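# Four arms lay cable runway end onto bracket

## Task

Place the far end of the cable runway so it rests securely on the bracket, sitting between its lugs; then release it and move the arms away. It only counts if the runway stays there without any robot supporting it.

## Robot and tools

Setup: four identical i2rt Big YAM arms named arm1, arm2, arm3 and arm4 share a simulated work area. Each has six joints, a two-finger gripper and a wrist camera (arm1_cam_wrist to arm4_cam_wrist). A fixed room camera, cam_high, looks down on the scene. With joints 1 and 6 at 0 and the hand level and pointing forward, the wrist camera sits above the hand looking toward the fingertips. Reach is about 1.0 m from the joint-1 axis. Joints move at different speeds, so the hand can sweep a wide path between postures. Loose objects may occasionally get nudged by outside forces.

Frames: a single scene frame with origin on the floor and +z up. The hand point is midway between the fingertips; hand z points along the fingers, hand y is the opening direction. Feet poses are not printed. Camera calibration (K, distortion, T_world_to_cam in metres) is given per camera for scene 1; actual cameras may deviate slightly, and wrist-camera poses inherit errors from reported joint angles.

Tool execute_actions: argument "actions" is a list holding exactly one action or none (empty list just returns state and pictures). The action is an object keyed by arm name; each arm gets {"joints": {...}} with absolute targets (not offsets), each a single number per named joint. Ranges: joint1_rad -2.879 to 2.879 (rotates arm about its foot, positive counter-clockwise seen from above, 0 faces the foot's direction); joint2_rad 0 to 3.141 (shoulder, 0 = upper arm pointing back roughly level, positive lifts then swings forward); joint3_rad 0 to 3.019 (elbow, 0 folded, positive opens); joint4_rad -1.692 to 1.57 (hand pitch, positive tips fingers up); joint5_rad -1.57 to 1.57 (hand side swing, positive to the arm's right); joint6_rad -2.094 to 2.094 (hand roll, positive clockwise seen from behind); gripper_m 0 to 0.093 metres of fingertip gap. Done tolerances: ±0.045, ±0.14, ±0.09, ±0.055, ±0.03, ±0.035 rad and ±0.003 m. All motions in an action start together and may finish at different times; no action exceeds 15 s. Omitted joints or arms may keep pushing toward earlier targets. Optional "cameras" lists which images to return (names above, or "all"; omitted/null means all, [] means none); the "pictures" line gives image order. Unknown keys, names or out-of-range values reject the whole call with no motion. If a result reports a stop, remaining execute_actions, wait and finished_scene calls in that same reply are skipped.

Tool wait: "seconds" from 0 to 10; commands nothing, returns state and images like an empty action.

Tool zoom_image: "camera" plus "region" [x0, y0, x1, y1] in pixels of that camera's latest full image (origin top-left, at most 504x504). Gives a sharper crop.

Tool finished_scene: "scene" number (1 or 2); ends it irrevocably after the last command is held and reports success; the next scene's task arrives in its result. Replying with no tool call ends all remaining scenes.

Reading results: joint_positions are reported angles. joint_status tells how each commanded motion ended. "off_target": stopped short and may still push. "contact_stop" or "time_out": target dropped and position held, except a timed-out joint may keep pushing toward its target or a nearby one (within 0.375, 0.375, 0.113, 0.225, 0.075, 0.3 rad for joints 1-6) and will move on if freed; sending its reported position relieves the push. "joint command not followed" (with a "cause:" line) means a self/inter-arm clearance check blocked that arm's joint targets, though its gripper target still ran; those joints show "not_followed" and the arm may retry them with later actions until valid targets come. on_its_own lists what the arm does uncommanded; "held at" is the held target, not the position. Joint torques are raw drive outputs with offsets, noise and friction, so treat them cautiously. Tiny target changes may not move a joint. Loaded joints sag.

Hazards: the arms do not stop on contact and can push hard. A hard squeeze between two robots fails and ends the run; hard hits may too; the clearance check can be late and ignores fingers, gripper housings and cameras. No state line reports robot-robot contact. Knocking objects out of the area or to the floor fails the task. Sustained loads heat motors: MOTOR HOT appears at 85 °C; at 100 °C an OVER-TEMPERATURE FAULT makes that arm go limp and fall, with joints marked "limit_stop_at_motor_heat" (resend targets later). Heat builds during thinking too, and partly carries into the next scene. The simulation keeps running while you compose replies; the robot holds your last command meanwhile.

Each tool is called after ">>>" as a command line: name --argument value for each argument, lists and objects as JSON in quotes; but a table of rows of numbers goes row by row, as --pt "numbers of a row", without its own name.

## Session

>>> execute_actions --actions '[]'

Scene clock: 0.00 s.
Joint torques (N m, as the arm reports them, + toward a larger angle): no reading
arm1.joint_positions: joint1_rad=+0.094 joint2_rad=+0.599 joint3_rad=+1.372 joint4_rad=-1.446 joint5_rad=-0.253 joint6_rad=-0.249 gripper_m=+0.095
arm1.joint_status: not commanded
arm1.hand: x=-1.0268 y=-0.2688 z=+1.3000 quat_wxyz=(-0.283, +0.720, -0.532, -0.344) (m; scene frame)
arm2.joint_positions: joint1_rad=+0.316 joint2_rad=+0.556 joint3_rad=+1.432 joint4_rad=-1.227 joint5_rad=-0.283 joint6_rad=+0.200 gripper_m=+0.094
arm2.joint_status: not commanded
arm2.hand: x=-0.2024 y=+0.3322 z=+1.4172 quat_wxyz=(-0.540, -0.502, -0.643, +0.205) (m; scene frame)
arm3.joint_positions: joint1_rad=+0.245 joint2_rad=+0.540 joint3_rad=+1.419 joint4_rad=-1.506 joint5_rad=-0.049 joint6_rad=+0.072 gripper_m=+0.095
arm3.joint_status: not commanded
arm3.hand: x=+0.5451 y=-0.3895 z=+1.3056 quat_wxyz=(-0.217, +0.733, -0.501, -0.406) (m; scene frame)
arm4.joint_positions: joint1_rad=-0.007 joint2_rad=+0.560 joint3_rad=+1.435 joint4_rad=-1.202 joint5_rad=+0.014 joint6_rad=+0.091 gripper_m=+0.094
arm4.joint_status: not commanded
arm4.hand: x=+1.2463 y=+0.2851 z=+1.3983 quat_wxyz=(-0.448, -0.568, -0.583, +0.370) (m; scene frame)
pictures: arm1_cam_wrist, arm2_cam_wrist, arm3_cam_wrist, arm4_cam_wrist, cam_high
Images, in order (width x height): arm1_cam_wrist 896x504, arm2_cam_wrist 896x504, arm3_cam_wrist 896x504, arm4_cam_wrist 896x504, cam_high 896x504.

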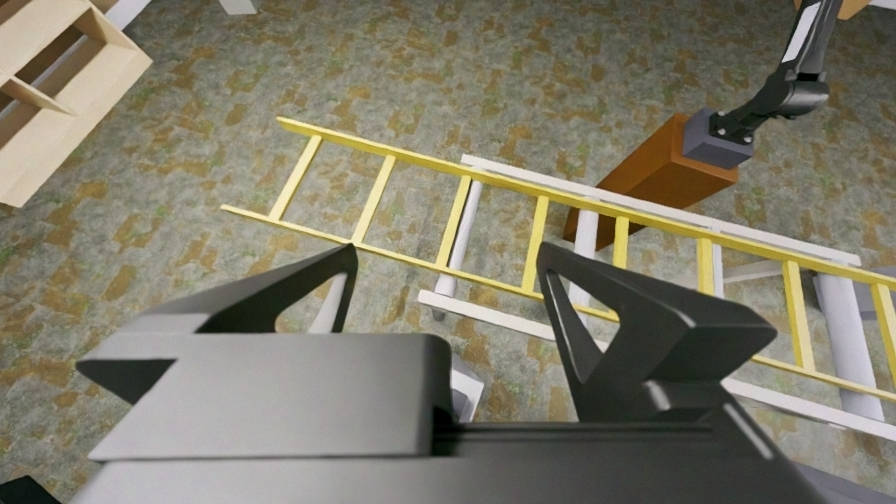

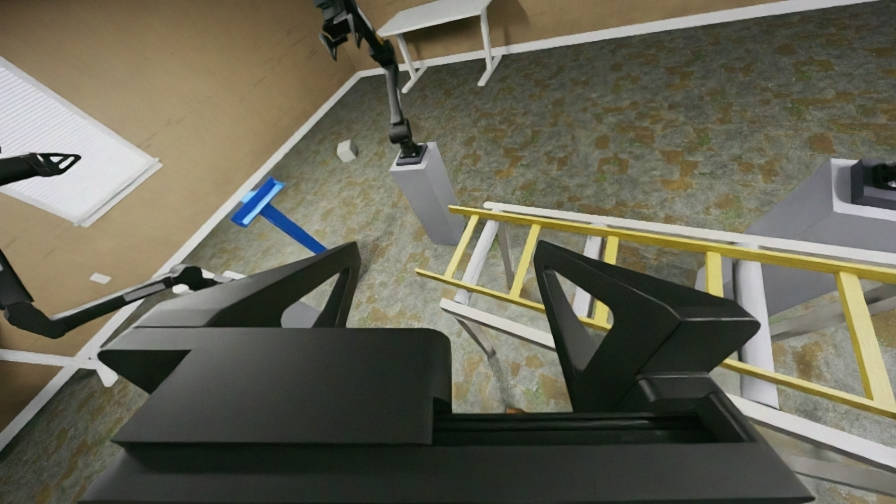

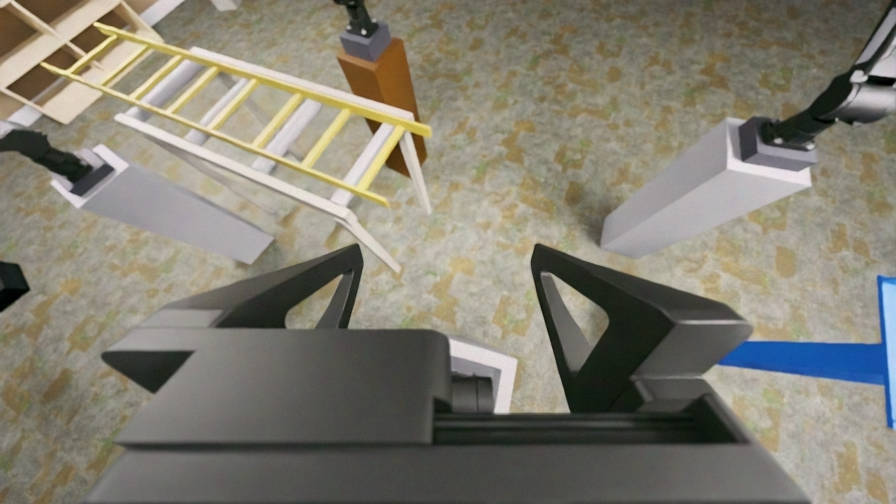

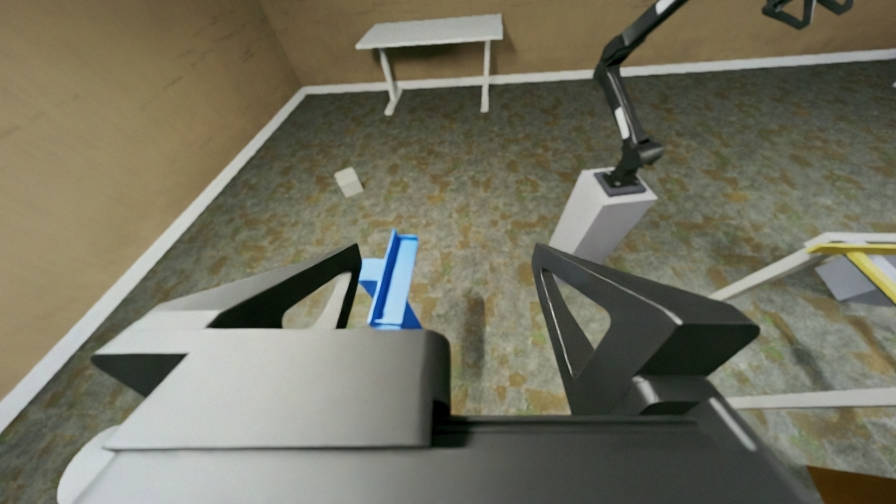

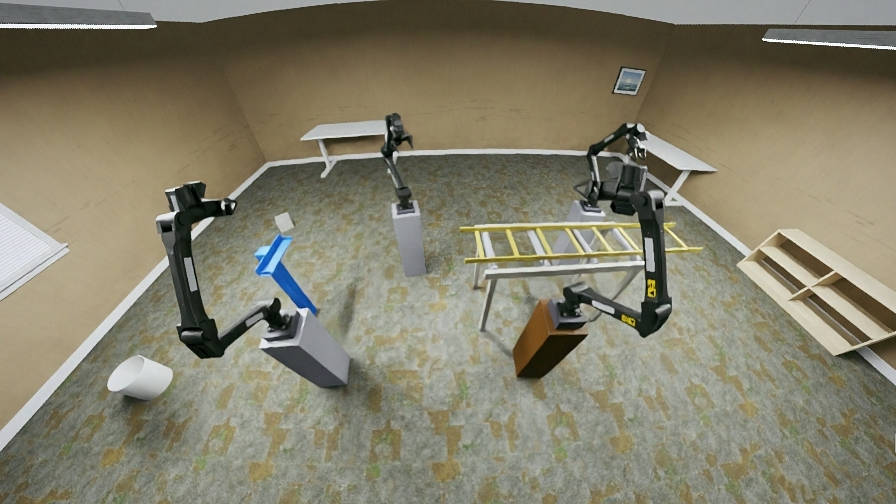

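>>> zoom_image --camera "cam_high" --region '[220, 180, 724, 400]'

>>> zoom_image --camera "arm4_cam_wrist" --region '[300, 200, 500, 340]'

>>> zoom_image --camera "arm3_cam_wrist" --region '[0, 0, 504, 300]'

Region (220, 180, 724, 400) of cam_high's 896x504 image, scaled by 1.000; it fills the top 220 rows of this view, and the rest is white.

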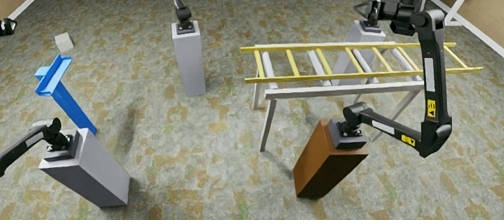

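Region (300, 200, 500, 340) of arm4_cam_wrist's 896x504 image, scaled by 2.520, with more detail than that image has; it fills the top 353 rows of this view, and the rest is white.

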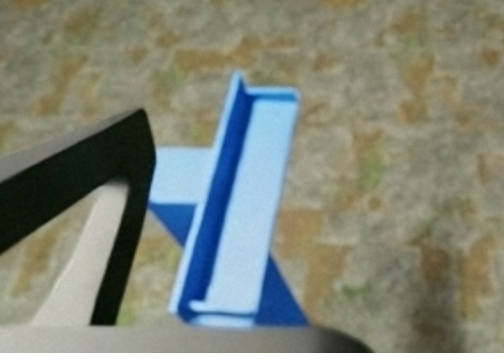

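Region (0, 0, 504, 300) of arm3_cam_wrist's 896x504 image, scaled by 1.000; it fills the top 300 rows of this view, and the rest is white.

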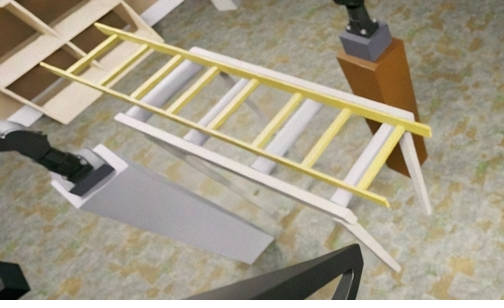

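>>> execute_actions --actions '[{"arm1":{"joints":{"joint1_rad":0.0,"joint5_rad":0,"joint6_rad":0}},"arm2":{"joints":{"joint1_rad":0.0,"joint5_rad":0,"joint6_rad":0}},"arm3":{"joints":{"joint3_rad":2.0}},"arm4":{"joints":{"joint4_rad":-0.4}}}]' --cameras '[]'

>>> execute_actions --actions '[{"arm1":{"joints":{"joint2_rad":1.2}},"arm2":{"joints":{"joint3_rad":0.9}},"arm3":{"joints":{"joint2_rad":1.2}},"arm4":{"joints":{"joint1_rad":0.6}}}]' --cameras '[]'

Scene clock: 46.70 s.
Joint torques (N m, as the arm reports them, + toward a larger angle): arm1=[-1.94  3.19 11.47  2.65  0.1   0.2 ] | arm2=[ 0.23  4.58  8.56  1.59  0.16 -0.16] | arm3=[-0.28  9.98  3.19  2.45 -0.06 -0.12] | arm4=[ 0.66  4.73  7.5   2.23 -0.06 -0.08]
arm1.joint_positions: joint1_rad=+0.009 joint2_rad=+0.599 joint3_rad=+1.372 joint4_rad=-1.446 joint5_rad=-0.003 joint6_rad=-0.013 gripper_m=+0.095
arm1.joint_status: all done
arm1.hand: x=-0.9660 y=-0.2697 z=+1.2966 quat_wxyz=(-0.331, +0.589, -0.681, -0.281) (m; scene frame)
arm2.joint_positions: joint1_rad=+0.006 joint2_rad=+0.556 joint3_rad=+1.432 joint4_rad=-1.227 joint5_rad=-0.003 joint6_rad=+0.014 gripper_m=+0.094
arm2.joint_status: all done
arm2.hand: x=-0.3119 y=+0.3085 z=+1.4151 quat_wxyz=(-0.395, -0.601, -0.558, +0.415) (m; scene frame)
arm3.joint_positions: joint1_rad=+0.245 joint2_rad=+0.535 joint3_rad=+1.999 joint4_rad=-1.506 joint5_rad=-0.049 joint6_rad=+0.072 gripper_m=+0.095
arm3.joint_status: all done
arm3.hand: x=+0.6106 y=-0.5358 z=+1.5217 quat_wxyz=(-0.343, +0.597, -0.399, -0.606) (m; scene frame)
arm4.joint_positions: joint1_rad=-0.007 joint2_rad=+0.560 joint3_rad=+1.435 joint4_rad=-0.429 joint5_rad=+0.014 joint6_rad=+0.091 gripper_m=+0.094
arm4.joint_status: all done
arm4.hand: x=+1.2458 y=+0.2954 z=+1.5834 quat_wxyz=(-0.655, -0.375, -0.381, +0.534) (m; scene frame)
pictures: none
No camera images: the call's "cameras" was empty. Leave "cameras" out to get every camera's image.

Scene clock: 48.70 s.
Joint torques (N m, as the arm reports them, + toward a larger angle): arm1=[-1.88 -6.75 13.41  1.78  0.11  0.2 ] | arm2=[ 0.76  2.08  9.8   1.22  0.19 -0.13] | arm3=[-0.34 -6.6   9.81  2.22 -0.08 -0.13] | arm4=[ 1.22  4.44  7.51  2.22 -0.06 -0.07]
arm1.joint_positions: joint1_rad=+0.009 joint2_rad=+1.200 joint3_rad=+1.372 joint4_rad=-1.446 joint5_rad=-0.003 joint6_rad=-0.013 gripper_m=+0.095
arm1.joint_status: all done
arm1.hand: x=-0.9371 y=-0.0890 z=+1.1216 quat_wxyz=(-0.112, +0.647, -0.748, -0.097) (m; scene frame)
arm2.joint_positions: joint1_rad=+0.006 joint2_rad=+0.557 joint3_rad=+0.885 joint4_rad=-1.227 joint5_rad=-0.003 joint6_rad=+0.014 gripper_m=+0.094
arm2.joint_status: all done
arm2.hand: x=-0.3151 y=+0.2692 z=+1.1372 quat_wxyz=(-0.227, -0.693, -0.642, +0.238) (m; scene frame)
arm3.joint_positions: joint1_rad=+0.245 joint2_rad=+1.198 joint3_rad=+1.984 joint4_rad=-1.506 joint5_rad=-0.049 joint6_rad=+0.072 gripper_m=+0.095
arm3.joint_status: all done
arm3.hand: x=+0.4531 y=-0.1825 z=+1.3907 quat_wxyz=(-0.195, +0.749, -0.514, -0.370) (m; scene frame)
arm4.joint_positions: joint1_rad=+0.593 joint2_rad=+0.560 joint3_rad=+1.435 joint4_rad=-0.429 joint5_rad=+0.014 joint6_rad=+0.091 gripper_m=+0.094
arm4.joint_status: all done
arm4.hand: x=+1.3563 y=+0.3434 z=+1.5831 quat_wxyz=(-0.784, -0.247, -0.475, +0.315) (m; scene frame)
pictures: none
No camera images: the call's "cameras" was empty. Leave "cameras" out to get every camera's image.

>>> execute_actions --actions '[{"arm1":{"joints":{"joint2_rad":0.6}},"arm2":{"joints":{"joint1_rad":-0.397,"joint2_rad":1.925,"joint3_rad":1.619,"joint4_rad":-1.265,"joint5_rad":0,"joint6_rad":-0.465}},"arm3":{"joints":{"joint1_rad":0.147,"joint2_rad":1.449,"joint3_rad":1.1255,"joint4_rad":-1.247,"joint5_rad":0,"joint6_rad":1.892}},"arm4":{"joints":{"joint1_rad":-1.008,"joint2_rad":1.877,"joint3_rad":1.61,"joint4_rad":-1.304,"joint5_rad":0,"joint6_rad":0.679}}}]'

Scene clock: 114.87 s.
Joint torques (N m, as the arm reports them, + toward a larger angle): arm1=[-1.94  2.68 10.77  2.65  0.1   0.2 ] | arm2=[  0.63 -14.19  10.4    0.03   0.11  -0.15] | arm3=[ -0.36 -12.5    8.23   1.09   0.18  -0.08] | arm4=[  0.8  -16.5    8.48  -0.49   0.     0.05]
arm1.joint_positions: joint1_rad=+0.009 joint2_rad=+0.606 joint3_rad=+1.379 joint4_rad=-1.446 joint5_rad=-0.003 joint6_rad=-0.013 gripper_m=+0.095
arm1.joint_status: all done
arm1.hand: x=-0.9657 y=-0.2681 z=+1.2987 quat_wxyz=(-0.332, +0.589, -0.681, -0.281) (m; scene frame)
arm2.joint_positions: joint1_rad=-0.396 joint2_rad=+1.938 joint3_rad=+1.584 joint4_rad=-1.264 joint5_rad=-0.003 joint6_rad=-0.451 gripper_m=+0.094
arm2.joint_status: all done
arm2.hand: x=-0.5545 y=+0.0126 z=+0.9003 quat_wxyz=(+0.007, -0.712, -0.702, -0.022) (m; scene frame)
arm3.joint_positions: joint1_rad=+0.147 joint2_rad=+1.453 joint3_rad=+1.136 joint4_rad=-1.257 joint5_rad=-0.003 joint6_rad=+1.883 gripper_m=+0.095
arm3.joint_status: all done
arm3.hand: x=+0.4927 y=-0.1556 z=+0.9244 quat_wxyz=(+0.004, +0.004, -1.000, -0.003) (m; scene frame)
arm4.joint_positions: joint1_rad=-1.015 joint2_rad=+1.878 joint3_rad=+1.589 joint4_rad=-1.287 joint5_rad=+0.000 joint6_rad=+0.668 gripper_m=+0.094
arm4.joint_status: all done
arm4.hand: x=+0.7828 y=+0.1410 z=+0.9127 quat_wxyz=(+0.003, -1.000, -0.010, +0.000) (m; scene frame)
pictures: arm1_cam_wrist, arm2_cam_wrist, arm3_cam_wrist, arm4_cam_wrist, cam_high
camera_calibration (this result's frames):
arm1_cam_wrist: T_world_to_cam=[[0.987205, -0.156434, 0.0309025, 0.867667], [-0.141708, -0.949547, -0.279785, -0.0216755], [0.0731112, 0.271826, -0.959565, 1.51053], [0, 0, 0, 1]] pos_world=[-0.970073, -0.295452, 1.41658]
arm2_cam_wrist: T_world_to_cam=[[-0.999661, 0.0121826, -0.0230054, -0.529969], [-0.00495846, 0.778447, 0.627691, -0.578476], [0.0255554, 0.627592, -0.778123, 0.824738], [0, 0, 0, 1]] pos_world=[-0.553734, -0.0608299, 0.99266]
arm3_cam_wrist: T_world_to_cam=[[0.00416213, -0.999968, -0.0068735, -0.152345], [-0.818871, -0.0073534, 0.57393, -0.120867], [-0.573962, 0.00323974, -0.818876, 1.16062], [0, 0, 0, 1]] pos_world=[0.567809, -0.156989, 1.01872]
arm4_cam_wrist: T_world_to_cam=[[-0.0175404, 0.999811, 0.00841723, -0.138417], [0.816761, 0.0094722, 0.576899, -1.16282], [0.57671, 0.0169939, -0.816772, 0.414288], [0, 0, 0, 1]] pos_world=[0.708393, 0.142365, 1.01037]
Images, in order (width x height): arm1_cam_wrist 896x504, arm2_cam_wrist 896x504, arm3_cam_wrist 896x504, arm4_cam_wrist 896x504, cam_high 896x504.

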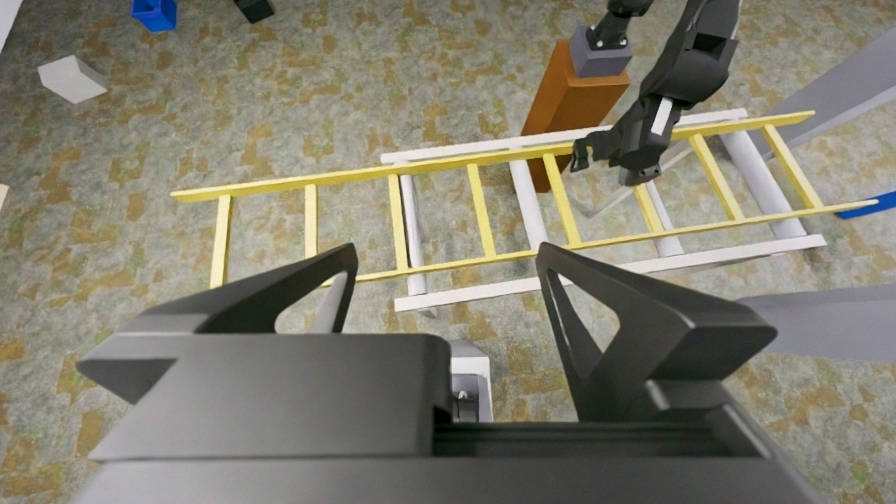

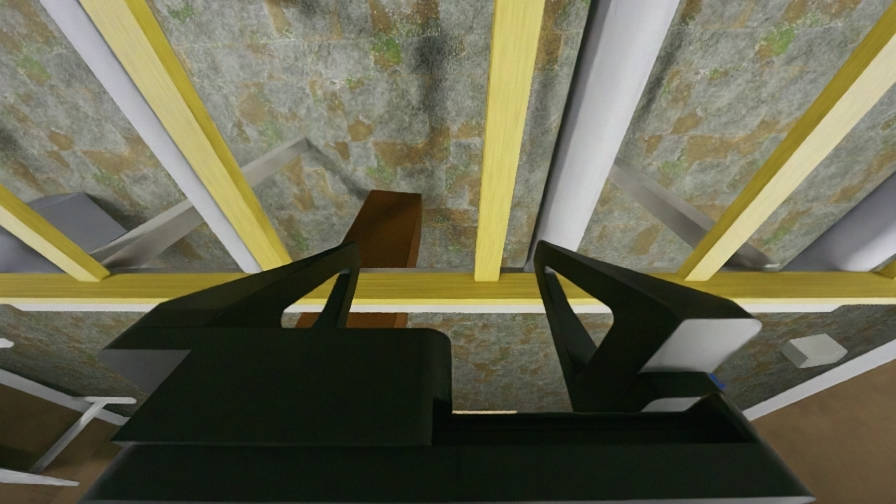

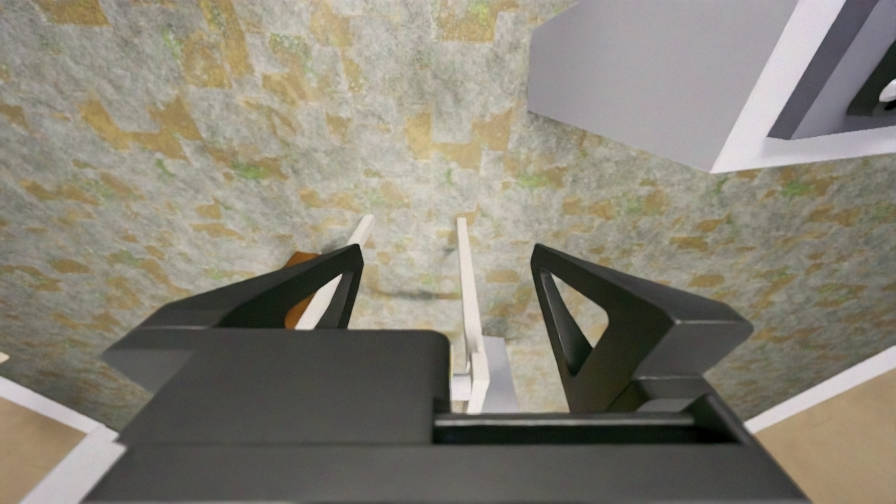

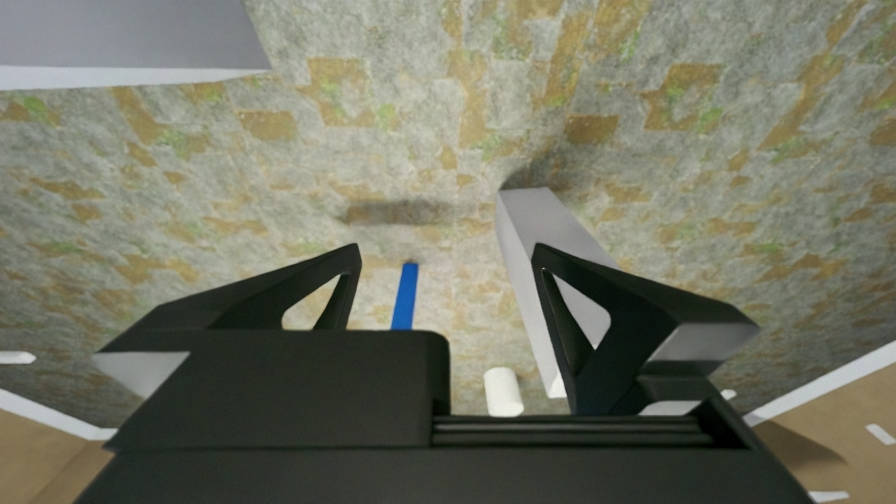

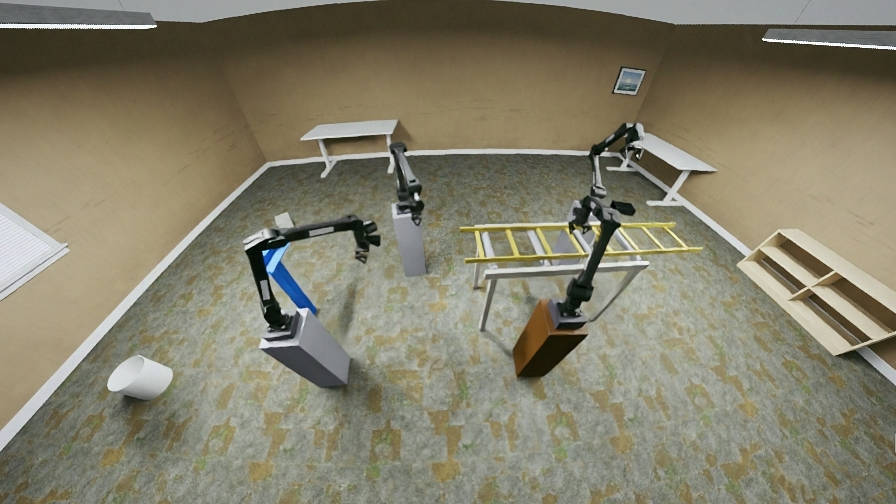

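>>> zoom_image --camera "arm2_cam_wrist" --region '[380, 180, 800, 330]'

>>> zoom_image --camera "arm1_cam_wrist" --region '[600, 90, 896, 270]'

Region (380, 180, 800, 330) of arm2_cam_wrist's 896x504 image, scaled by 1.200, with more detail than that image has; it fills the top 180 rows of this view, and the rest is white.

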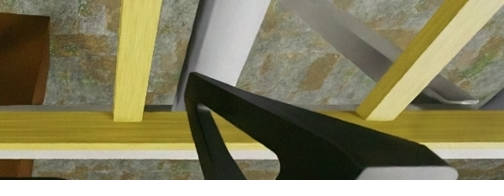

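Region (600, 90, 896, 270) of arm1_cam_wrist's 896x504 image, scaled by 1.703, with more detail than that image has; it fills the top 306 rows of this view, and the rest is white.

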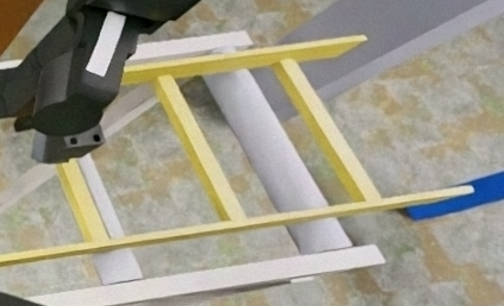

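>>> execute_actions --actions '[{"arm1":{"joints":{"joint1_rad":0.649,"joint2_rad":1.351,"joint3_rad":0.941,"joint4_rad":-1.161,"joint5_rad":0,"joint6_rad":2.052}},"arm2":{"joints":{"joint1_rad":-0.306,"joint2_rad":1.54,"joint3_rad":1.038,"joint4_rad":-1.069,"joint6_rad":-1.945}}}]' --cameras '["arm1_cam_wrist","arm2_cam_wrist"]'

Scene clock: 158.37 s.
Joint torques (N m, as the arm reports them, + toward a larger angle): arm1=[-0.89 -7.16 11.9   1.2   0.08  0.2 ] | arm2=[ 0.31 -7.27  8.52  0.29 -0.01 -0.15] | arm3=[ -0.32 -12.55   8.26   1.08   0.18  -0.04] | arm4=[  0.98 -16.39   8.63  -0.46   0.     0.05]
arm1.joint_positions: joint1_rad=+0.647 joint2_rad=+1.349 joint3_rad=+0.918 joint4_rad=-1.171 joint5_rad=+0.000 joint6_rad=+2.038 gripper_m=+0.095
arm1.joint_status: all done
arm1.hand: x=-1.1582 y=-0.1745 z=+0.8926 quat_wxyz=(-0.007, +0.006, -1.000, +0.014) (m; scene frame)
arm2.joint_positions: joint1_rad=-0.299 joint2_rad=+1.533 joint3_rad=+1.020 joint4_rad=-1.080 joint5_rad=-0.002 joint6_rad=-1.931 gripper_m=+0.094
arm2.joint_status: all done
arm2.hand: x=-0.4450 y=+0.1442 z=+0.8968 quat_wxyz=(-0.003, -0.004, -1.000, -0.010) (m; scene frame)
arm3.joint_positions: joint1_rad=+0.147 joint2_rad=+1.453 joint3_rad=+1.136 joint4_rad=-1.257 joint5_rad=-0.003 joint6_rad=+1.884 gripper_m=+0.095
arm3.joint_status: not commanded
arm3.hand: x=+0.4927 y=-0.1556 z=+0.9244 quat_wxyz=(+0.004, +0.004, -1.000, -0.003) (m; scene frame)
arm4.joint_positions: joint1_rad=-1.015 joint2_rad=+1.878 joint3_rad=+1.589 joint4_rad=-1.287 joint5_rad=+0.000 joint6_rad=+0.668 gripper_m=+0.094
arm4.joint_status: not commanded
arm4.hand: x=+0.7828 y=+0.1410 z=+0.9127 quat_wxyz=(+0.003, -1.000, -0.010, +0.000) (m; scene frame)
pictures: arm1_cam_wrist, arm2_cam_wrist
camera_calibration (this result's frames):
arm1_cam_wrist: T_world_to_cam=[[0.0235559, -0.998512, 0.049176, -0.194403], [-0.824393, 0.00842462, 0.565955, -1.45213], [-0.565527, -0.0538719, -0.822968, 0.191085], [0, 0, 0, 1]] pos_world=[-1.08448, -0.171586, 0.988655]
arm2_cam_wrist: T_world_to_cam=[[-0.00564371, -0.999725, -0.0227615, 0.165865], [-0.808287, -0.00884093, 0.588723, -0.887178], [-0.588762, 0.0217204, -0.808014, 0.577357], [0, 0, 0, 1]] pos_world=[-0.376232, 0.145435, 0.99259]
Images, in order (width x height): arm1_cam_wrist 896x504, arm2_cam_wrist 896x504.

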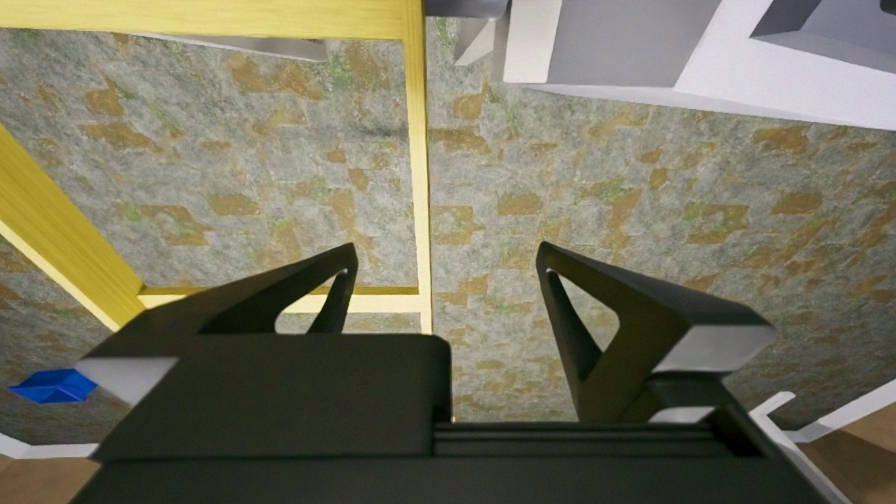

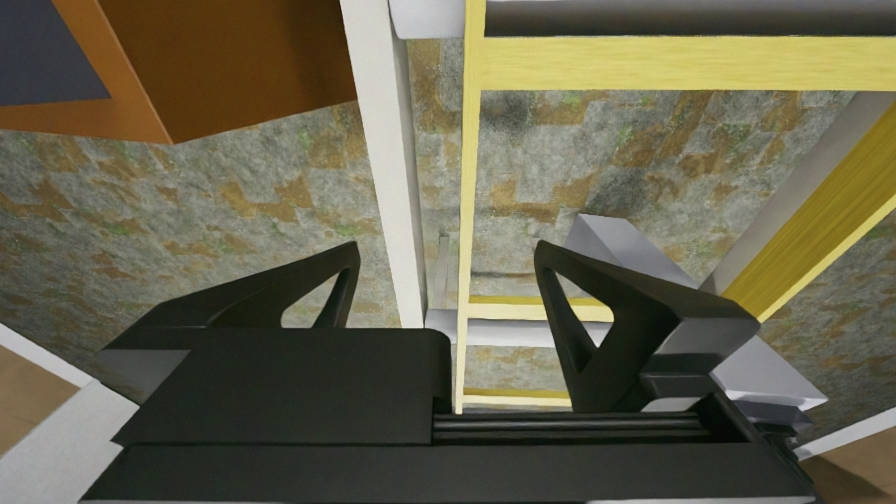

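>>> execute_actions --actions '[{"arm1":{"joints":{"joint1_rad":0.655,"joint2_rad":1.508,"joint3_rad":0.83,"joint4_rad":-0.877,"gripper_m":0.06}},"arm2":{"joints":{"joint1_rad":-0.31,"joint2_rad":1.70,"joint3_rad":0.951,"joint4_rad":-0.807,"gripper_m":0.06}}}]' --cameras '["arm1_cam_wrist","arm2_cam_wrist"]'

Scene clock: 170.37 s.
Joint torques (N m, as the arm reports them, + toward a larger angle): arm1=[-0.46 -8.96  9.44  1.47  0.08  0.2 ] | arm2=[ 0.12 -9.77  6.94  0.3   0.   -0.15] | arm3=[ -0.34 -12.58   8.26   1.1    0.18  -0.04] | arm4=[  1.07 -16.35   8.63  -0.46  -0.01   0.06]
arm1.joint_positions: joint1_rad=+0.647 joint2_rad=+1.515 joint3_rad=+0.819 joint4_rad=-0.892 joint5_rad=+0.000 joint6_rad=+2.039 gripper_m=+0.060
arm1.joint_status: all done
arm1.hand: x=-1.1643 y=-0.1627 z=+0.8048 quat_wxyz=(-0.004, +0.005, -1.000, +0.008) (m; scene frame)
arm2.joint_positions: joint1_rad=-0.300 joint2_rad=+1.714 joint3_rad=+0.935 joint4_rad=-0.817 joint5_rad=-0.002 joint6_rad=-1.931 gripper_m=+0.060
arm2.joint_status: all done
arm2.hand: x=-0.4478 y=+0.1390 z=+0.8002 quat_wxyz=(-0.004, -0.005, -1.000, -0.012) (m; scene frame)
arm3.joint_positions: joint1_rad=+0.147 joint2_rad=+1.453 joint3_rad=+1.136 joint4_rad=-1.257 joint5_rad=-0.003 joint6_rad=+1.884 gripper_m=+0.095
arm3.joint_status: not commanded
arm3.hand: x=+0.4927 y=-0.1556 z=+0.9244 quat_wxyz=(+0.004, +0.004, -1.000, -0.003) (m; scene frame)
arm4.joint_positions: joint1_rad=-1.015 joint2_rad=+1.878 joint3_rad=+1.589 joint4_rad=-1.287 joint5_rad=+0.000 joint6_rad=+0.668 gripper_m=+0.094
arm4.joint_status: not commanded
arm4.hand: x=+0.7828 y=+0.1410 z=+0.9127 quat_wxyz=(+0.003, -1.000, -0.010, +0.000) (m; scene frame)
pictures: arm1_cam_wrist, arm2_cam_wrist
camera_calibration (this result's frames):
arm1_cam_wrist: T_world_to_cam=[[0.0230659, -0.999067, 0.0365061, -0.1687], [-0.820699, 0.00192966, 0.571358, -1.40869], [-0.570896, -0.0431394, -0.819888, 0.109007], [0, 0, 0, 1]] pos_world=[-1.08999, -0.161122, 0.9004]
arm2_cam_wrist: T_world_to_cam=[[-0.00638782, -0.999652, -0.0256079, 0.160337], [-0.808946, -0.00988835, 0.5878, -0.832058], [-0.587849, 0.0244701, -0.808601, 0.4983], [0, 0, 0, 1]] pos_world=[-0.379141, 0.13986, 0.896116]
Images, in order (width x height): arm1_cam_wrist 896x504, arm2_cam_wrist 896x504.

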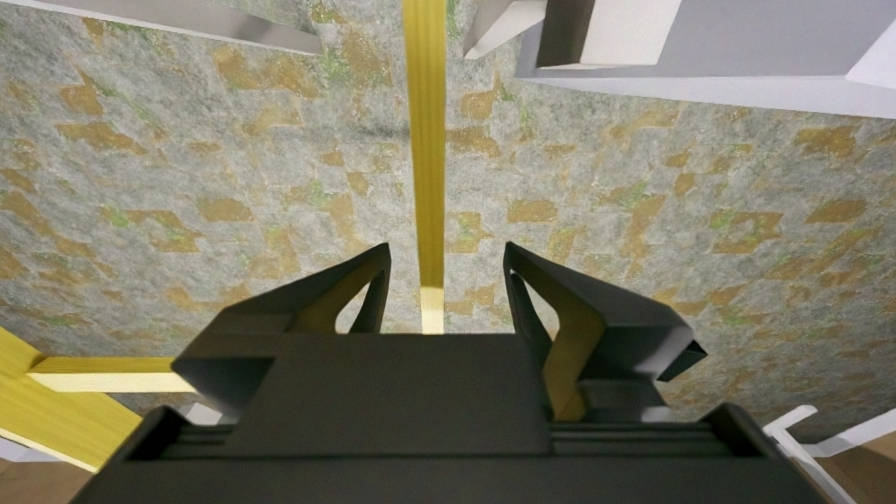

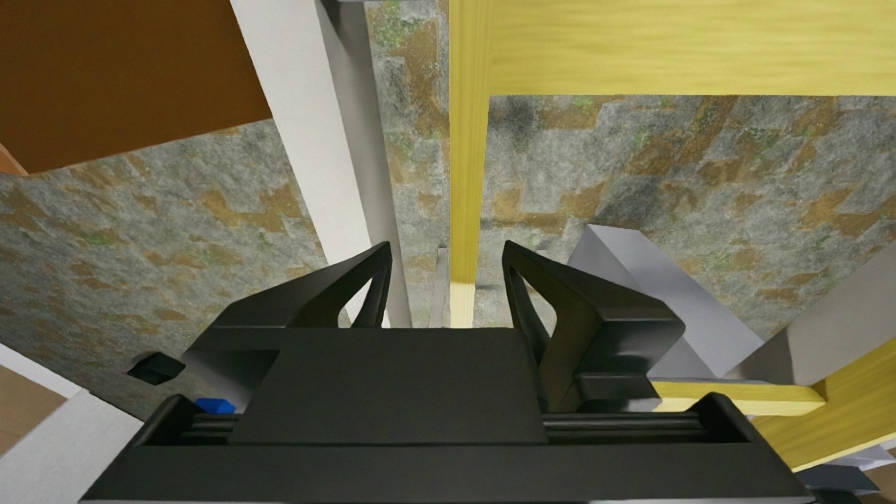

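>>> execute_actions --actions '[{"arm1":{"joints":{"gripper_m":0.0}},"arm2":{"joints":{"gripper_m":0.0}}}]' --cameras '["cam_high"]'

Scene clock: 173.50 s.
Joint torques (N m, as the arm reports them, + toward a larger angle): arm1=[-0.32 -9.02  9.33  0.68 -0.32  0.11] | arm2=[ 0.17 -9.52  6.83 -0.46  0.35 -0.07] | arm3=[ -0.3  -12.59   8.26   1.1    0.18  -0.04] | arm4=[  1.06 -16.39   8.64  -0.47   0.01   0.05]
arm1.joint_positions: joint1_rad=+0.646 joint2_rad=+1.516 joint3_rad=+0.820 joint4_rad=-0.872 joint5_rad=+0.011 joint6_rad=+2.049 gripper_m=+0.009
arm1.joint_status: gripper_m off_target (ended at +0.009, target +0.000)
arm1.hand: x=-1.1647 y=-0.1570 z=+0.8046 quat_wxyz=(-0.004, +0.000, -1.000, -0.004) (m; scene frame)
arm2.joint_positions: joint1_rad=-0.299 joint2_rad=+1.714 joint3_rad=+0.937 joint4_rad=-0.794 joint5_rad=-0.010 joint6_rad=-1.938 gripper_m=+0.009
arm2.joint_status: gripper_m off_target (ended at +0.009, target +0.000)
arm2.hand: x=-0.4488 y=+0.1321 z=+0.8007 quat_wxyz=(-0.003, -0.001, -1.000, +0.001) (m; scene frame)
arm3.joint_positions: joint1_rad=+0.147 joint2_rad=+1.453 joint3_rad=+1.136 joint4_rad=-1.257 joint5_rad=-0.003 joint6_rad=+1.884 gripper_m=+0.095
arm3.joint_status: not commanded
arm3.hand: x=+0.4927 y=-0.1556 z=+0.9244 quat_wxyz=(+0.004, +0.004, -1.000, -0.003) (m; scene frame)
arm4.joint_positions: joint1_rad=-1.015 joint2_rad=+1.878 joint3_rad=+1.589 joint4_rad=-1.287 joint5_rad=+0.000 joint6_rad=+0.668 gripper_m=+0.094
arm4.joint_status: not commanded
arm4.hand: x=+0.7828 y=+0.1410 z=+0.9127 quat_wxyz=(+0.003, -1.000, -0.010, +0.000) (m; scene frame)
pictures: cam_high
Images, in order (width x height): cam_high 896x504.

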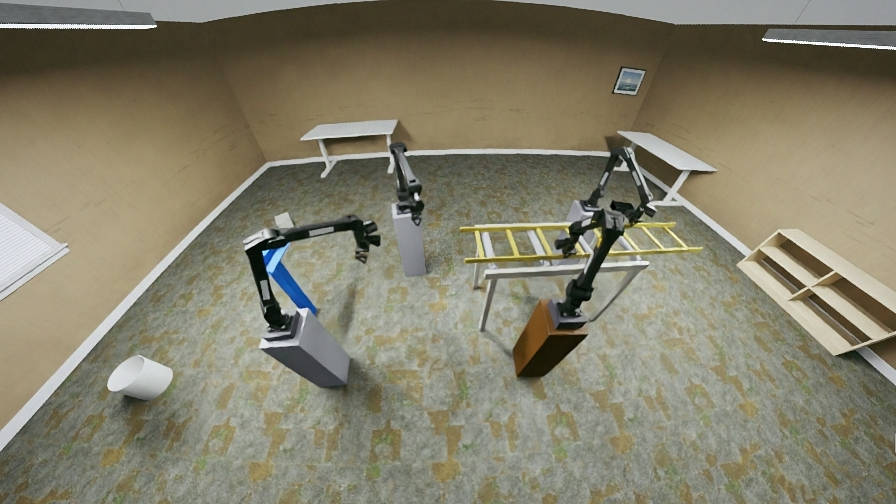

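>>> execute_actions --actions '[{"arm1":{"joints":{"joint1_rad":0.311,"joint2_rad":1.418,"joint3_rad":0.745,"joint4_rad":-0.883,"joint6_rad":1.709}},"arm2":{"joints":{"joint1_rad":-0.0105,"joint2_rad":1.646,"joint3_rad":0.877,"joint4_rad":-0.786,"joint6_rad":-1.65}}}]' --cameras '[]'

>>> execute_actions --actions '[{"arm1":{"joints":{"joint1_rad":-0.055,"joint2_rad":1.432,"joint3_rad":0.76,"joint4_rad":-0.883,"joint6_rad":1.343}},"arm2":{"joints":{"joint1_rad":0.295,"joint2_rad":1.665,"joint3_rad":0.903,"joint4_rad":-0.793,"joint6_rad":-1.345}}}]' --cameras '["cam_high"]'

Scene clock: 193.17 s.
Joint torques (N m, as the arm reports them, + toward a larger angle): arm1=[-0.85 -8.04 10.16  0.78  0.07  0.08] | arm2=[ 0.42 -9.52  6.6  -0.24  0.35 -0.09] | arm3=[ -0.37 -12.58   8.25   1.09   0.18  -0.04] | arm4=[  1.14 -16.41   8.65  -0.45   0.     0.06]
arm1.joint_positions: joint1_rad=+0.308 joint2_rad=+1.431 joint3_rad=+0.725 joint4_rad=-0.881 joint5_rad=+0.001 joint6_rad=+1.708 gripper_m=+0.009
arm1.joint_status: all done
arm1.hand: x=-1.0445 y=-0.1601 z=+0.8045 quat_wxyz=(-0.001, +0.001, -1.000, +0.008) (m; scene frame)
arm2.joint_positions: joint1_rad=-0.001 joint2_rad=+1.663 joint3_rad=+0.865 joint4_rad=-0.781 joint5_rad=-0.010 joint6_rad=-1.643 gripper_m=+0.009
arm2.joint_status: all done
arm2.hand: x=-0.3263 y=+0.1320 z=+0.8003 quat_wxyz=(-0.004, +0.000, -1.000, -0.004) (m; scene frame)
arm3.joint_positions: joint1_rad=+0.147 joint2_rad=+1.453 joint3_rad=+1.136 joint4_rad=-1.257 joint5_rad=-0.003 joint6_rad=+1.884 gripper_m=+0.095
arm3.joint_status: not commanded
arm3.hand: x=+0.4927 y=-0.1556 z=+0.9244 quat_wxyz=(+0.004, +0.004, -1.000, -0.003) (m; scene frame)
arm4.joint_positions: joint1_rad=-1.015 joint2_rad=+1.878 joint3_rad=+1.589 joint4_rad=-1.287 joint5_rad=+0.000 joint6_rad=+0.668 gripper_m=+0.094
arm4.joint_status: not commanded
arm4.hand: x=+0.7828 y=+0.1410 z=+0.9127 quat_wxyz=(+0.003, -1.000, -0.010, +0.000) (m; scene frame)
pictures: none
No camera images: the call's "cameras" was empty. Leave "cameras" out to get every camera's image.

Scene clock: 194.57 s.
Joint torques (N m, as the arm reports them, + toward a larger angle): arm1=[-0.82 -7.77 10.69  0.77  0.18  0.08] | arm2=[ 0.16 -9.2   6.88 -0.41  0.32 -0.08] | arm3=[ -0.32 -12.58   8.24   1.1    0.18  -0.04] | arm4=[  1.   -16.47   8.65  -0.48   0.     0.06]
arm1.joint_positions: joint1_rad=-0.058 joint2_rad=+1.439 joint3_rad=+0.735 joint4_rad=-0.880 joint5_rad=-0.003 joint6_rad=+1.343 gripper_m=+0.009
arm1.joint_status: all done
arm1.hand: x=-0.9267 y=-0.1612 z=+0.8045 quat_wxyz=(+0.003, +0.001, -1.000, +0.006) (m; scene frame)
arm2.joint_positions: joint1_rad=+0.305 joint2_rad=+1.677 joint3_rad=+0.888 joint4_rad=-0.776 joint5_rad=-0.009 joint6_rad=-1.336 gripper_m=+0.009
arm2.joint_status: all done
arm2.hand: x=-0.2058 y=+0.1313 z=+0.8008 quat_wxyz=(-0.004, +0.000, -1.000, +0.001) (m; scene frame)
arm3.joint_positions: joint1_rad=+0.147 joint2_rad=+1.453 joint3_rad=+1.136 joint4_rad=-1.257 joint5_rad=-0.003 joint6_rad=+1.884 gripper_m=+0.095
arm3.joint_status: not commanded
arm3.hand: x=+0.4927 y=-0.1556 z=+0.9244 quat_wxyz=(+0.004, +0.004, -1.000, -0.003) (m; scene frame)
arm4.joint_positions: joint1_rad=-1.015 joint2_rad=+1.878 joint3_rad=+1.589 joint4_rad=-1.287 joint5_rad=+0.000 joint6_rad=+0.668 gripper_m=+0.094
arm4.joint_status: not commanded
arm4.hand: x=+0.7828 y=+0.1410 z=+0.9127 quat_wxyz=(+0.003, -1.000, -0.010, +0.000) (m; scene frame)
pictures: cam_high
Images, in order (width x height): cam_high 896x504.

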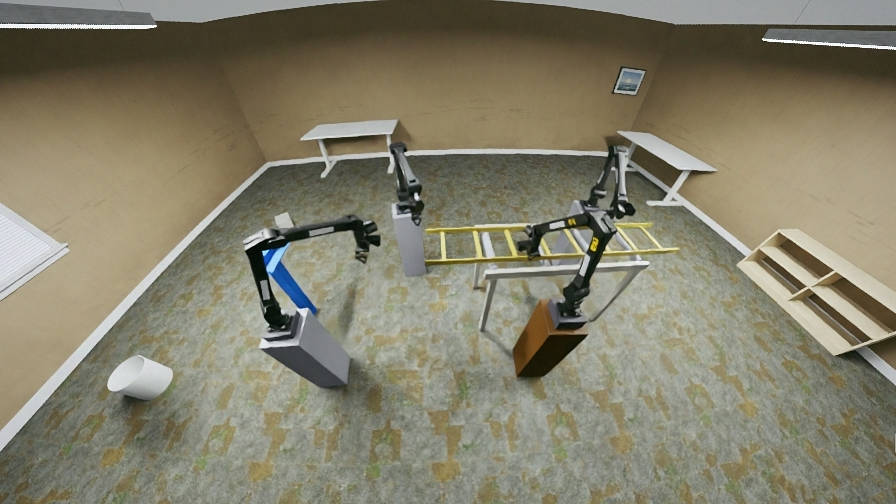

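>>> execute_actions --actions '[{"arm1":{"joints":{"joint1_rad":-0.369,"joint2_rad":1.543,"joint3_rad":0.888,"joint4_rad":-0.896,"joint6_rad":1.029}},"arm2":{"joints":{"joint1_rad":0.563,"joint2_rad":1.754,"joint3_rad":1.033,"joint4_rad":-0.831,"joint6_rad":-1.077}}}]' --cameras '[]'

>>> execute_actions --actions '[{"arm1":{"joints":{"joint1_rad":-0.5985,"joint2_rad":1.71,"joint3_rad":1.106,"joint4_rad":-0.945,"joint6_rad":0.80}},"arm2":{"joints":{"joint1_rad":0.7725,"joint2_rad":1.8945,"joint3_rad":1.254,"joint4_rad":-0.908,"joint6_rad":-0.8675}}}]' --cameras '[]'

>>> execute_actions --actions '[{"arm1":{"joints":{"joint1_rad":-0.758,"joint2_rad":1.91,"joint3_rad":1.406,"joint4_rad":-1.042,"joint6_rad":0.64}},"arm2":{"joints":{"joint1_rad":0.927,"joint2_rad":2.076,"joint3_rad":1.564,"joint4_rad":-1.032,"joint6_rad":-0.713}}}]' --cameras '["cam_high"]'

Scene clock: 205.23 s.
Joint torques (N m, as the arm reports them, + toward a larger angle): arm1=[-0.1  -9.64 10.53  1.24 -0.03  0.13] | arm2=[ -0.36 -10.78   6.51  -0.3    0.32  -0.13] | arm3=[ -0.36 -12.6    8.24   1.09   0.18  -0.04] | arm4=[  1.13 -16.33   8.65  -0.48   0.     0.06]
arm1.joint_positions: joint1_rad=-0.381 joint2_rad=+1.552 joint3_rad=+0.866 joint4_rad=-0.903 joint5_rad=+0.003 joint6_rad=+1.024 gripper_m=+0.009
arm1.joint_status: all done
arm1.hand: x=-0.8044 y=-0.1617 z=+0.8057 quat_wxyz=(+0.004, -0.001, -1.000, +0.008) (m; scene frame)
arm2.joint_positions: joint1_rad=+0.578 joint2_rad=+1.771 joint3_rad=+1.027 joint4_rad=-0.822 joint5_rad=-0.009 joint6_rad=-1.065 gripper_m=+0.009
arm2.joint_status: all done
arm2.hand: x=-0.0820 y=+0.1313 z=+0.8012 quat_wxyz=(-0.004, +0.001, -1.000, -0.001) (m; scene frame)
arm3.joint_positions: joint1_rad=+0.147 joint2_rad=+1.453 joint3_rad=+1.136 joint4_rad=-1.257 joint5_rad=-0.003 joint6_rad=+1.884 gripper_m=+0.095
arm3.joint_status: not commanded
arm3.hand: x=+0.4927 y=-0.1556 z=+0.9244 quat_wxyz=(+0.004, +0.004, -1.000, -0.003) (m; scene frame)
arm4.joint_positions: joint1_rad=-1.015 joint2_rad=+1.878 joint3_rad=+1.589 joint4_rad=-1.287 joint5_rad=+0.000 joint6_rad=+0.668 gripper_m=+0.094
arm4.joint_status: not commanded
arm4.hand: x=+0.7828 y=+0.1410 z=+0.9127 quat_wxyz=(+0.003, -1.000, -0.010, +0.000) (m; scene frame)
pictures: none
No camera images: the call's "cameras" was empty. Leave "cameras" out to get every camera's image.

Scene clock: 206.53 s.
Joint torques (N m, as the arm reports them, + toward a larger angle): arm1=[  0.53 -12.44  10.62   1.25  -0.18   0.18] | arm2=[ -0.41 -13.52   6.4   -0.13   0.4   -0.1 ] | arm3=[ -0.31 -12.54   8.23   1.09   0.18  -0.04] | arm4=[  1.06 -16.37   8.64  -0.45   0.     0.05]
arm1.joint_positions: joint1_rad=-0.617 joint2_rad=+1.717 joint3_rad=+1.087 joint4_rad=-0.952 joint5_rad=+0.007 joint6_rad=+0.789 gripper_m=+0.009
arm1.joint_status: all done
arm1.hand: x=-0.6808 y=-0.1629 z=+0.8072 quat_wxyz=(+0.002, -0.002, -1.000, +0.006) (m; scene frame)
arm2.joint_positions: joint1_rad=+0.789 joint2_rad=+1.914 joint3_rad=+1.255 joint4_rad=-0.901 joint5_rad=-0.011 joint6_rad=-0.855 gripper_m=+0.009
arm2.joint_status: all done
arm2.hand: x=+0.0422 y=+0.1313 z=+0.8019 quat_wxyz=(-0.007, +0.002, -1.000, +0.000) (m; scene frame)
arm3.joint_positions: joint1_rad=+0.147 joint2_rad=+1.453 joint3_rad=+1.136 joint4_rad=-1.257 joint5_rad=-0.003 joint6_rad=+1.884 gripper_m=+0.095
arm3.joint_status: not commanded
arm3.hand: x=+0.4927 y=-0.1556 z=+0.9244 quat_wxyz=(+0.004, +0.004, -1.000, -0.003) (m; scene frame)
arm4.joint_positions: joint1_rad=-1.015 joint2_rad=+1.878 joint3_rad=+1.589 joint4_rad=-1.287 joint5_rad=+0.000 joint6_rad=+0.668 gripper_m=+0.094
arm4.joint_status: not commanded
arm4.hand: x=+0.7828 y=+0.1410 z=+0.9127 quat_wxyz=(+0.003, -1.000, -0.010, +0.000) (m; scene frame)
pictures: none
No camera images: the call's "cameras" was empty. Leave "cameras" out to get every camera's image.

Scene clock: 207.80 s.
Joint torques (N m, as the arm reports them, + toward a larger angle): arm1=[  0.72 -15.56  11.05   1.45  -0.02   0.2 ] | arm2=[ -0.17 -15.46   7.08  -0.37   0.27  -0.11] | arm3=[ -0.3  -12.53   8.26   1.07   0.18  -0.05] | arm4=[  1.02 -16.34   8.66  -0.47   0.     0.06]
arm1.joint_positions: joint1_rad=-0.779 joint2_rad=+1.915 joint3_rad=+1.389 joint4_rad=-1.053 joint5_rad=+0.002 joint6_rad=+0.627 gripper_m=+0.009
arm1.joint_status: all done
arm1.hand: x=-0.5598 y=-0.1642 z=+0.8092 quat_wxyz=(+0.003, -0.002, -1.000, +0.003) (m; scene frame)
arm2.joint_positions: joint1_rad=+0.940 joint2_rad=+2.091 joint3_rad=+1.563 joint4_rad=-1.018 joint5_rad=-0.007 joint6_rad=-0.703 gripper_m=+0.009
arm2.joint_status: all done
arm2.hand: x=+0.1633 y=+0.1306 z=+0.8041 quat_wxyz=(-0.011, +0.001, -1.000, +0.005) (m; scene frame)
arm3.joint_positions: joint1_rad=+0.147 joint2_rad=+1.453 joint3_rad=+1.136 joint4_rad=-1.257 joint5_rad=-0.003 joint6_rad=+1.884 gripper_m=+0.095
arm3.joint_status: not commanded
arm3.hand: x=+0.4927 y=-0.1556 z=+0.9244 quat_wxyz=(+0.004, +0.004, -1.000, -0.003) (m; scene frame)
arm4.joint_positions: joint1_rad=-1.015 joint2_rad=+1.878 joint3_rad=+1.589 joint4_rad=-1.287 joint5_rad=+0.000 joint6_rad=+0.668 gripper_m=+0.094
arm4.joint_status: not commanded
arm4.hand: x=+0.7828 y=+0.1410 z=+0.9127 quat_wxyz=(+0.003, -1.000, -0.010, +0.000) (m; scene frame)
pictures: cam_high
Images, in order (width x height): cam_high 896x504.

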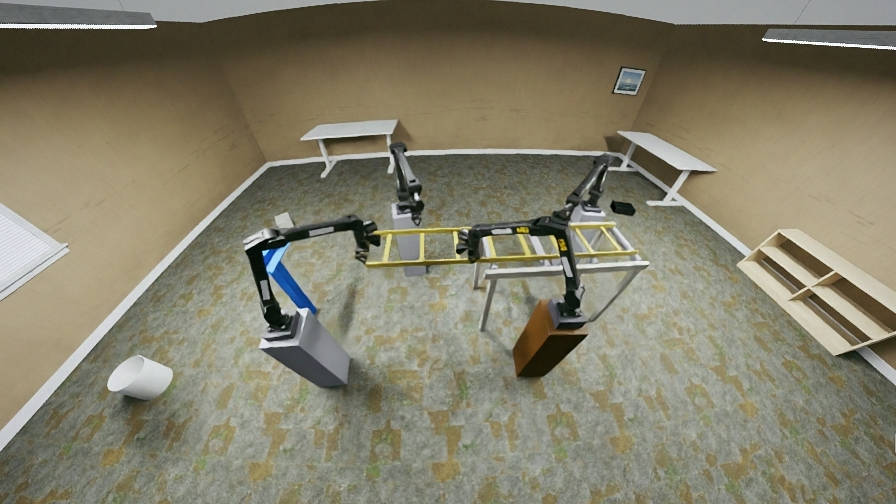

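>>> execute_actions --actions '[{"arm1":{"joints":{"joint1_rad":-0.875,"joint2_rad":2.149,"joint3_rad":1.805,"joint4_rad":-1.20,"joint6_rad":0.528}},"arm2":{"joints":{"joint1_rad":1.042,"joint2_rad":2.316,"joint3_rad":1.99,"joint4_rad":-1.224,"joint6_rad":-0.598}},"arm3":{"joints":{"joint1_rad":0.161,"joint2_rad":1.541,"joint3_rad":1.02,"joint4_rad":-1.035,"joint6_rad":1.9,"gripper_m":0.06}},"arm4":{"joints":{"joint1_rad":-1.062,"joint2_rad":2.07,"joint3_rad":1.735,"joint4_rad":-1.211,"joint6_rad":0.626,"gripper_m":0.06}}}]' --cameras '["arm3_cam_wrist","arm4_cam_wrist","cam_high"]'

Scene clock: 223.20 s.
Joint torques (N m, as the arm reports them, + toward a larger angle): arm1=[  0.04 -18.25  13.02   1.57   0.24   0.15] | arm2=[  0.55 -16.97   8.82  -0.64   0.09   0.03] | arm3=[  0.43 -13.77   8.31   1.29   0.18  -0.04] | arm4=[  0.53 -20.1    9.38   0.46  -0.01  -0.19]
arm1.joint_positions: joint1_rad=-0.889 joint2_rad=+2.143 joint3_rad=+1.774 joint4_rad=-1.216 joint5_rad=-0.005 joint6_rad=+0.521 gripper_m=+0.009
arm1.joint_status: all done
arm1.hand: x=-0.4457 y=-0.1663 z=+0.8115 quat_wxyz=(+0.007, -0.003, -1.000, +0.001) (m; scene frame)
arm2.joint_positions: joint1_rad=+1.047 joint2_rad=+2.316 joint3_rad=+1.975 joint4_rad=-1.198 joint5_rad=-0.003 joint6_rad=-0.599 gripper_m=+0.009
arm2.joint_status: all done
arm2.hand: x=+0.2773 y=+0.1303 z=+0.8061 quat_wxyz=(-0.013, +0.002, -1.000, +0.008) (m; scene frame)
arm3.joint_positions: joint1_rad=+0.151 joint2_rad=+1.550 joint3_rad=+1.021 joint4_rad=-1.049 joint5_rad=-0.003 joint6_rad=+1.892 gripper_m=+0.060
arm3.joint_status: all done
arm3.hand: x=+0.4900 y=-0.1525 z=+0.8468 quat_wxyz=(+0.003, +0.002, -1.000, -0.001) (m; scene frame)
arm4.joint_positions: joint1_rad=-1.064 joint2_rad=+2.084 joint3_rad=+1.699 joint4_rad=-1.223 joint5_rad=+0.000 joint6_rad=+0.638 gripper_m=+0.060
arm4.joint_status: all done
arm4.hand: x=+0.7286 y=+0.1356 z=+0.8347 quat_wxyz=(+0.013, -1.000, +0.000, -0.013) (m; scene frame)
pictures: arm3_cam_wrist, arm4_cam_wrist, cam_high
camera_calibration (this result's frames):
arm3_cam_wrist: T_world_to_cam=[[-0.000780229, -0.999996, -0.00285453, -0.15077], [-0.819655, -0.000995722, 0.572856, -0.0762744], [-0.572856, 0.00278669, -0.819651, 1.09557], [0, 0, 0, 1]] pos_world=[0.564969, -0.153899, 0.941251]
arm4_cam_wrist: T_world_to_cam=[[0.00121973, 0.999625, 0.0273451, -0.162816], [0.801647, -0.0173243, 0.597546, -1.07614], [0.597796, 0.0211923, -0.801368, 0.353081], [0, 0, 0, 1]] pos_world=[0.651811, 0.136629, 0.930442]
Images, in order (width x height): arm3_cam_wrist 896x504, arm4_cam_wrist 896x504, cam_high 896x504.

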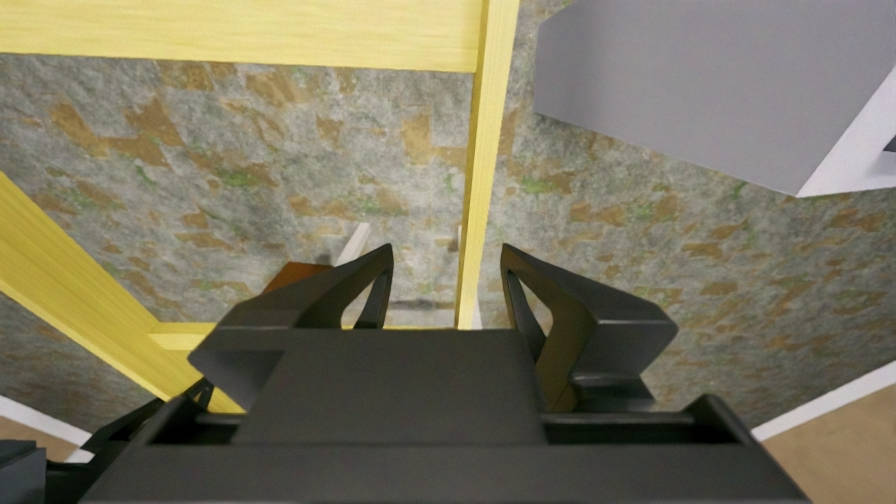

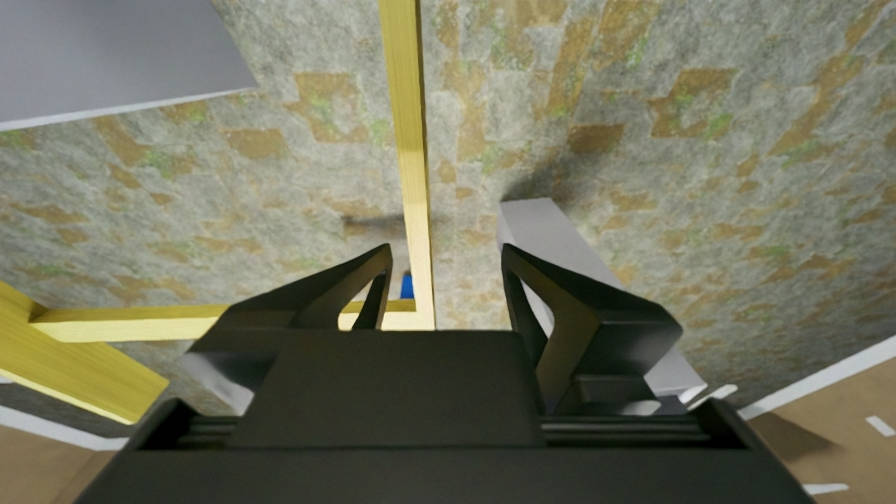

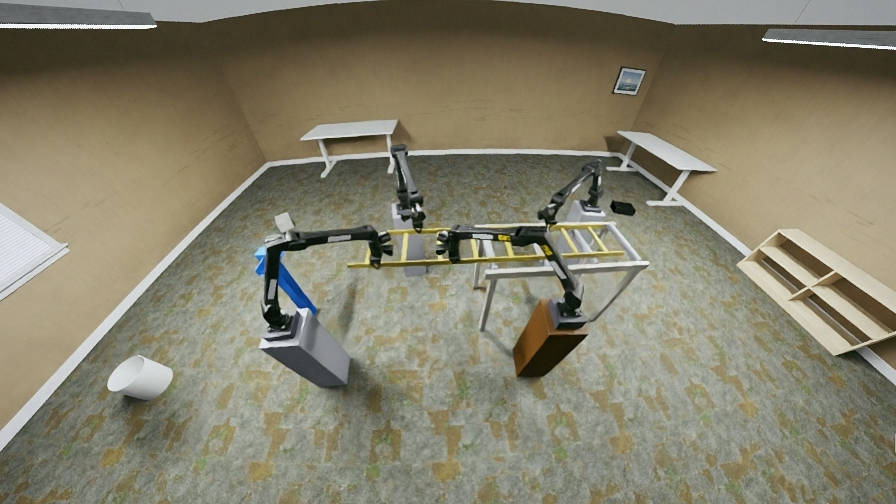

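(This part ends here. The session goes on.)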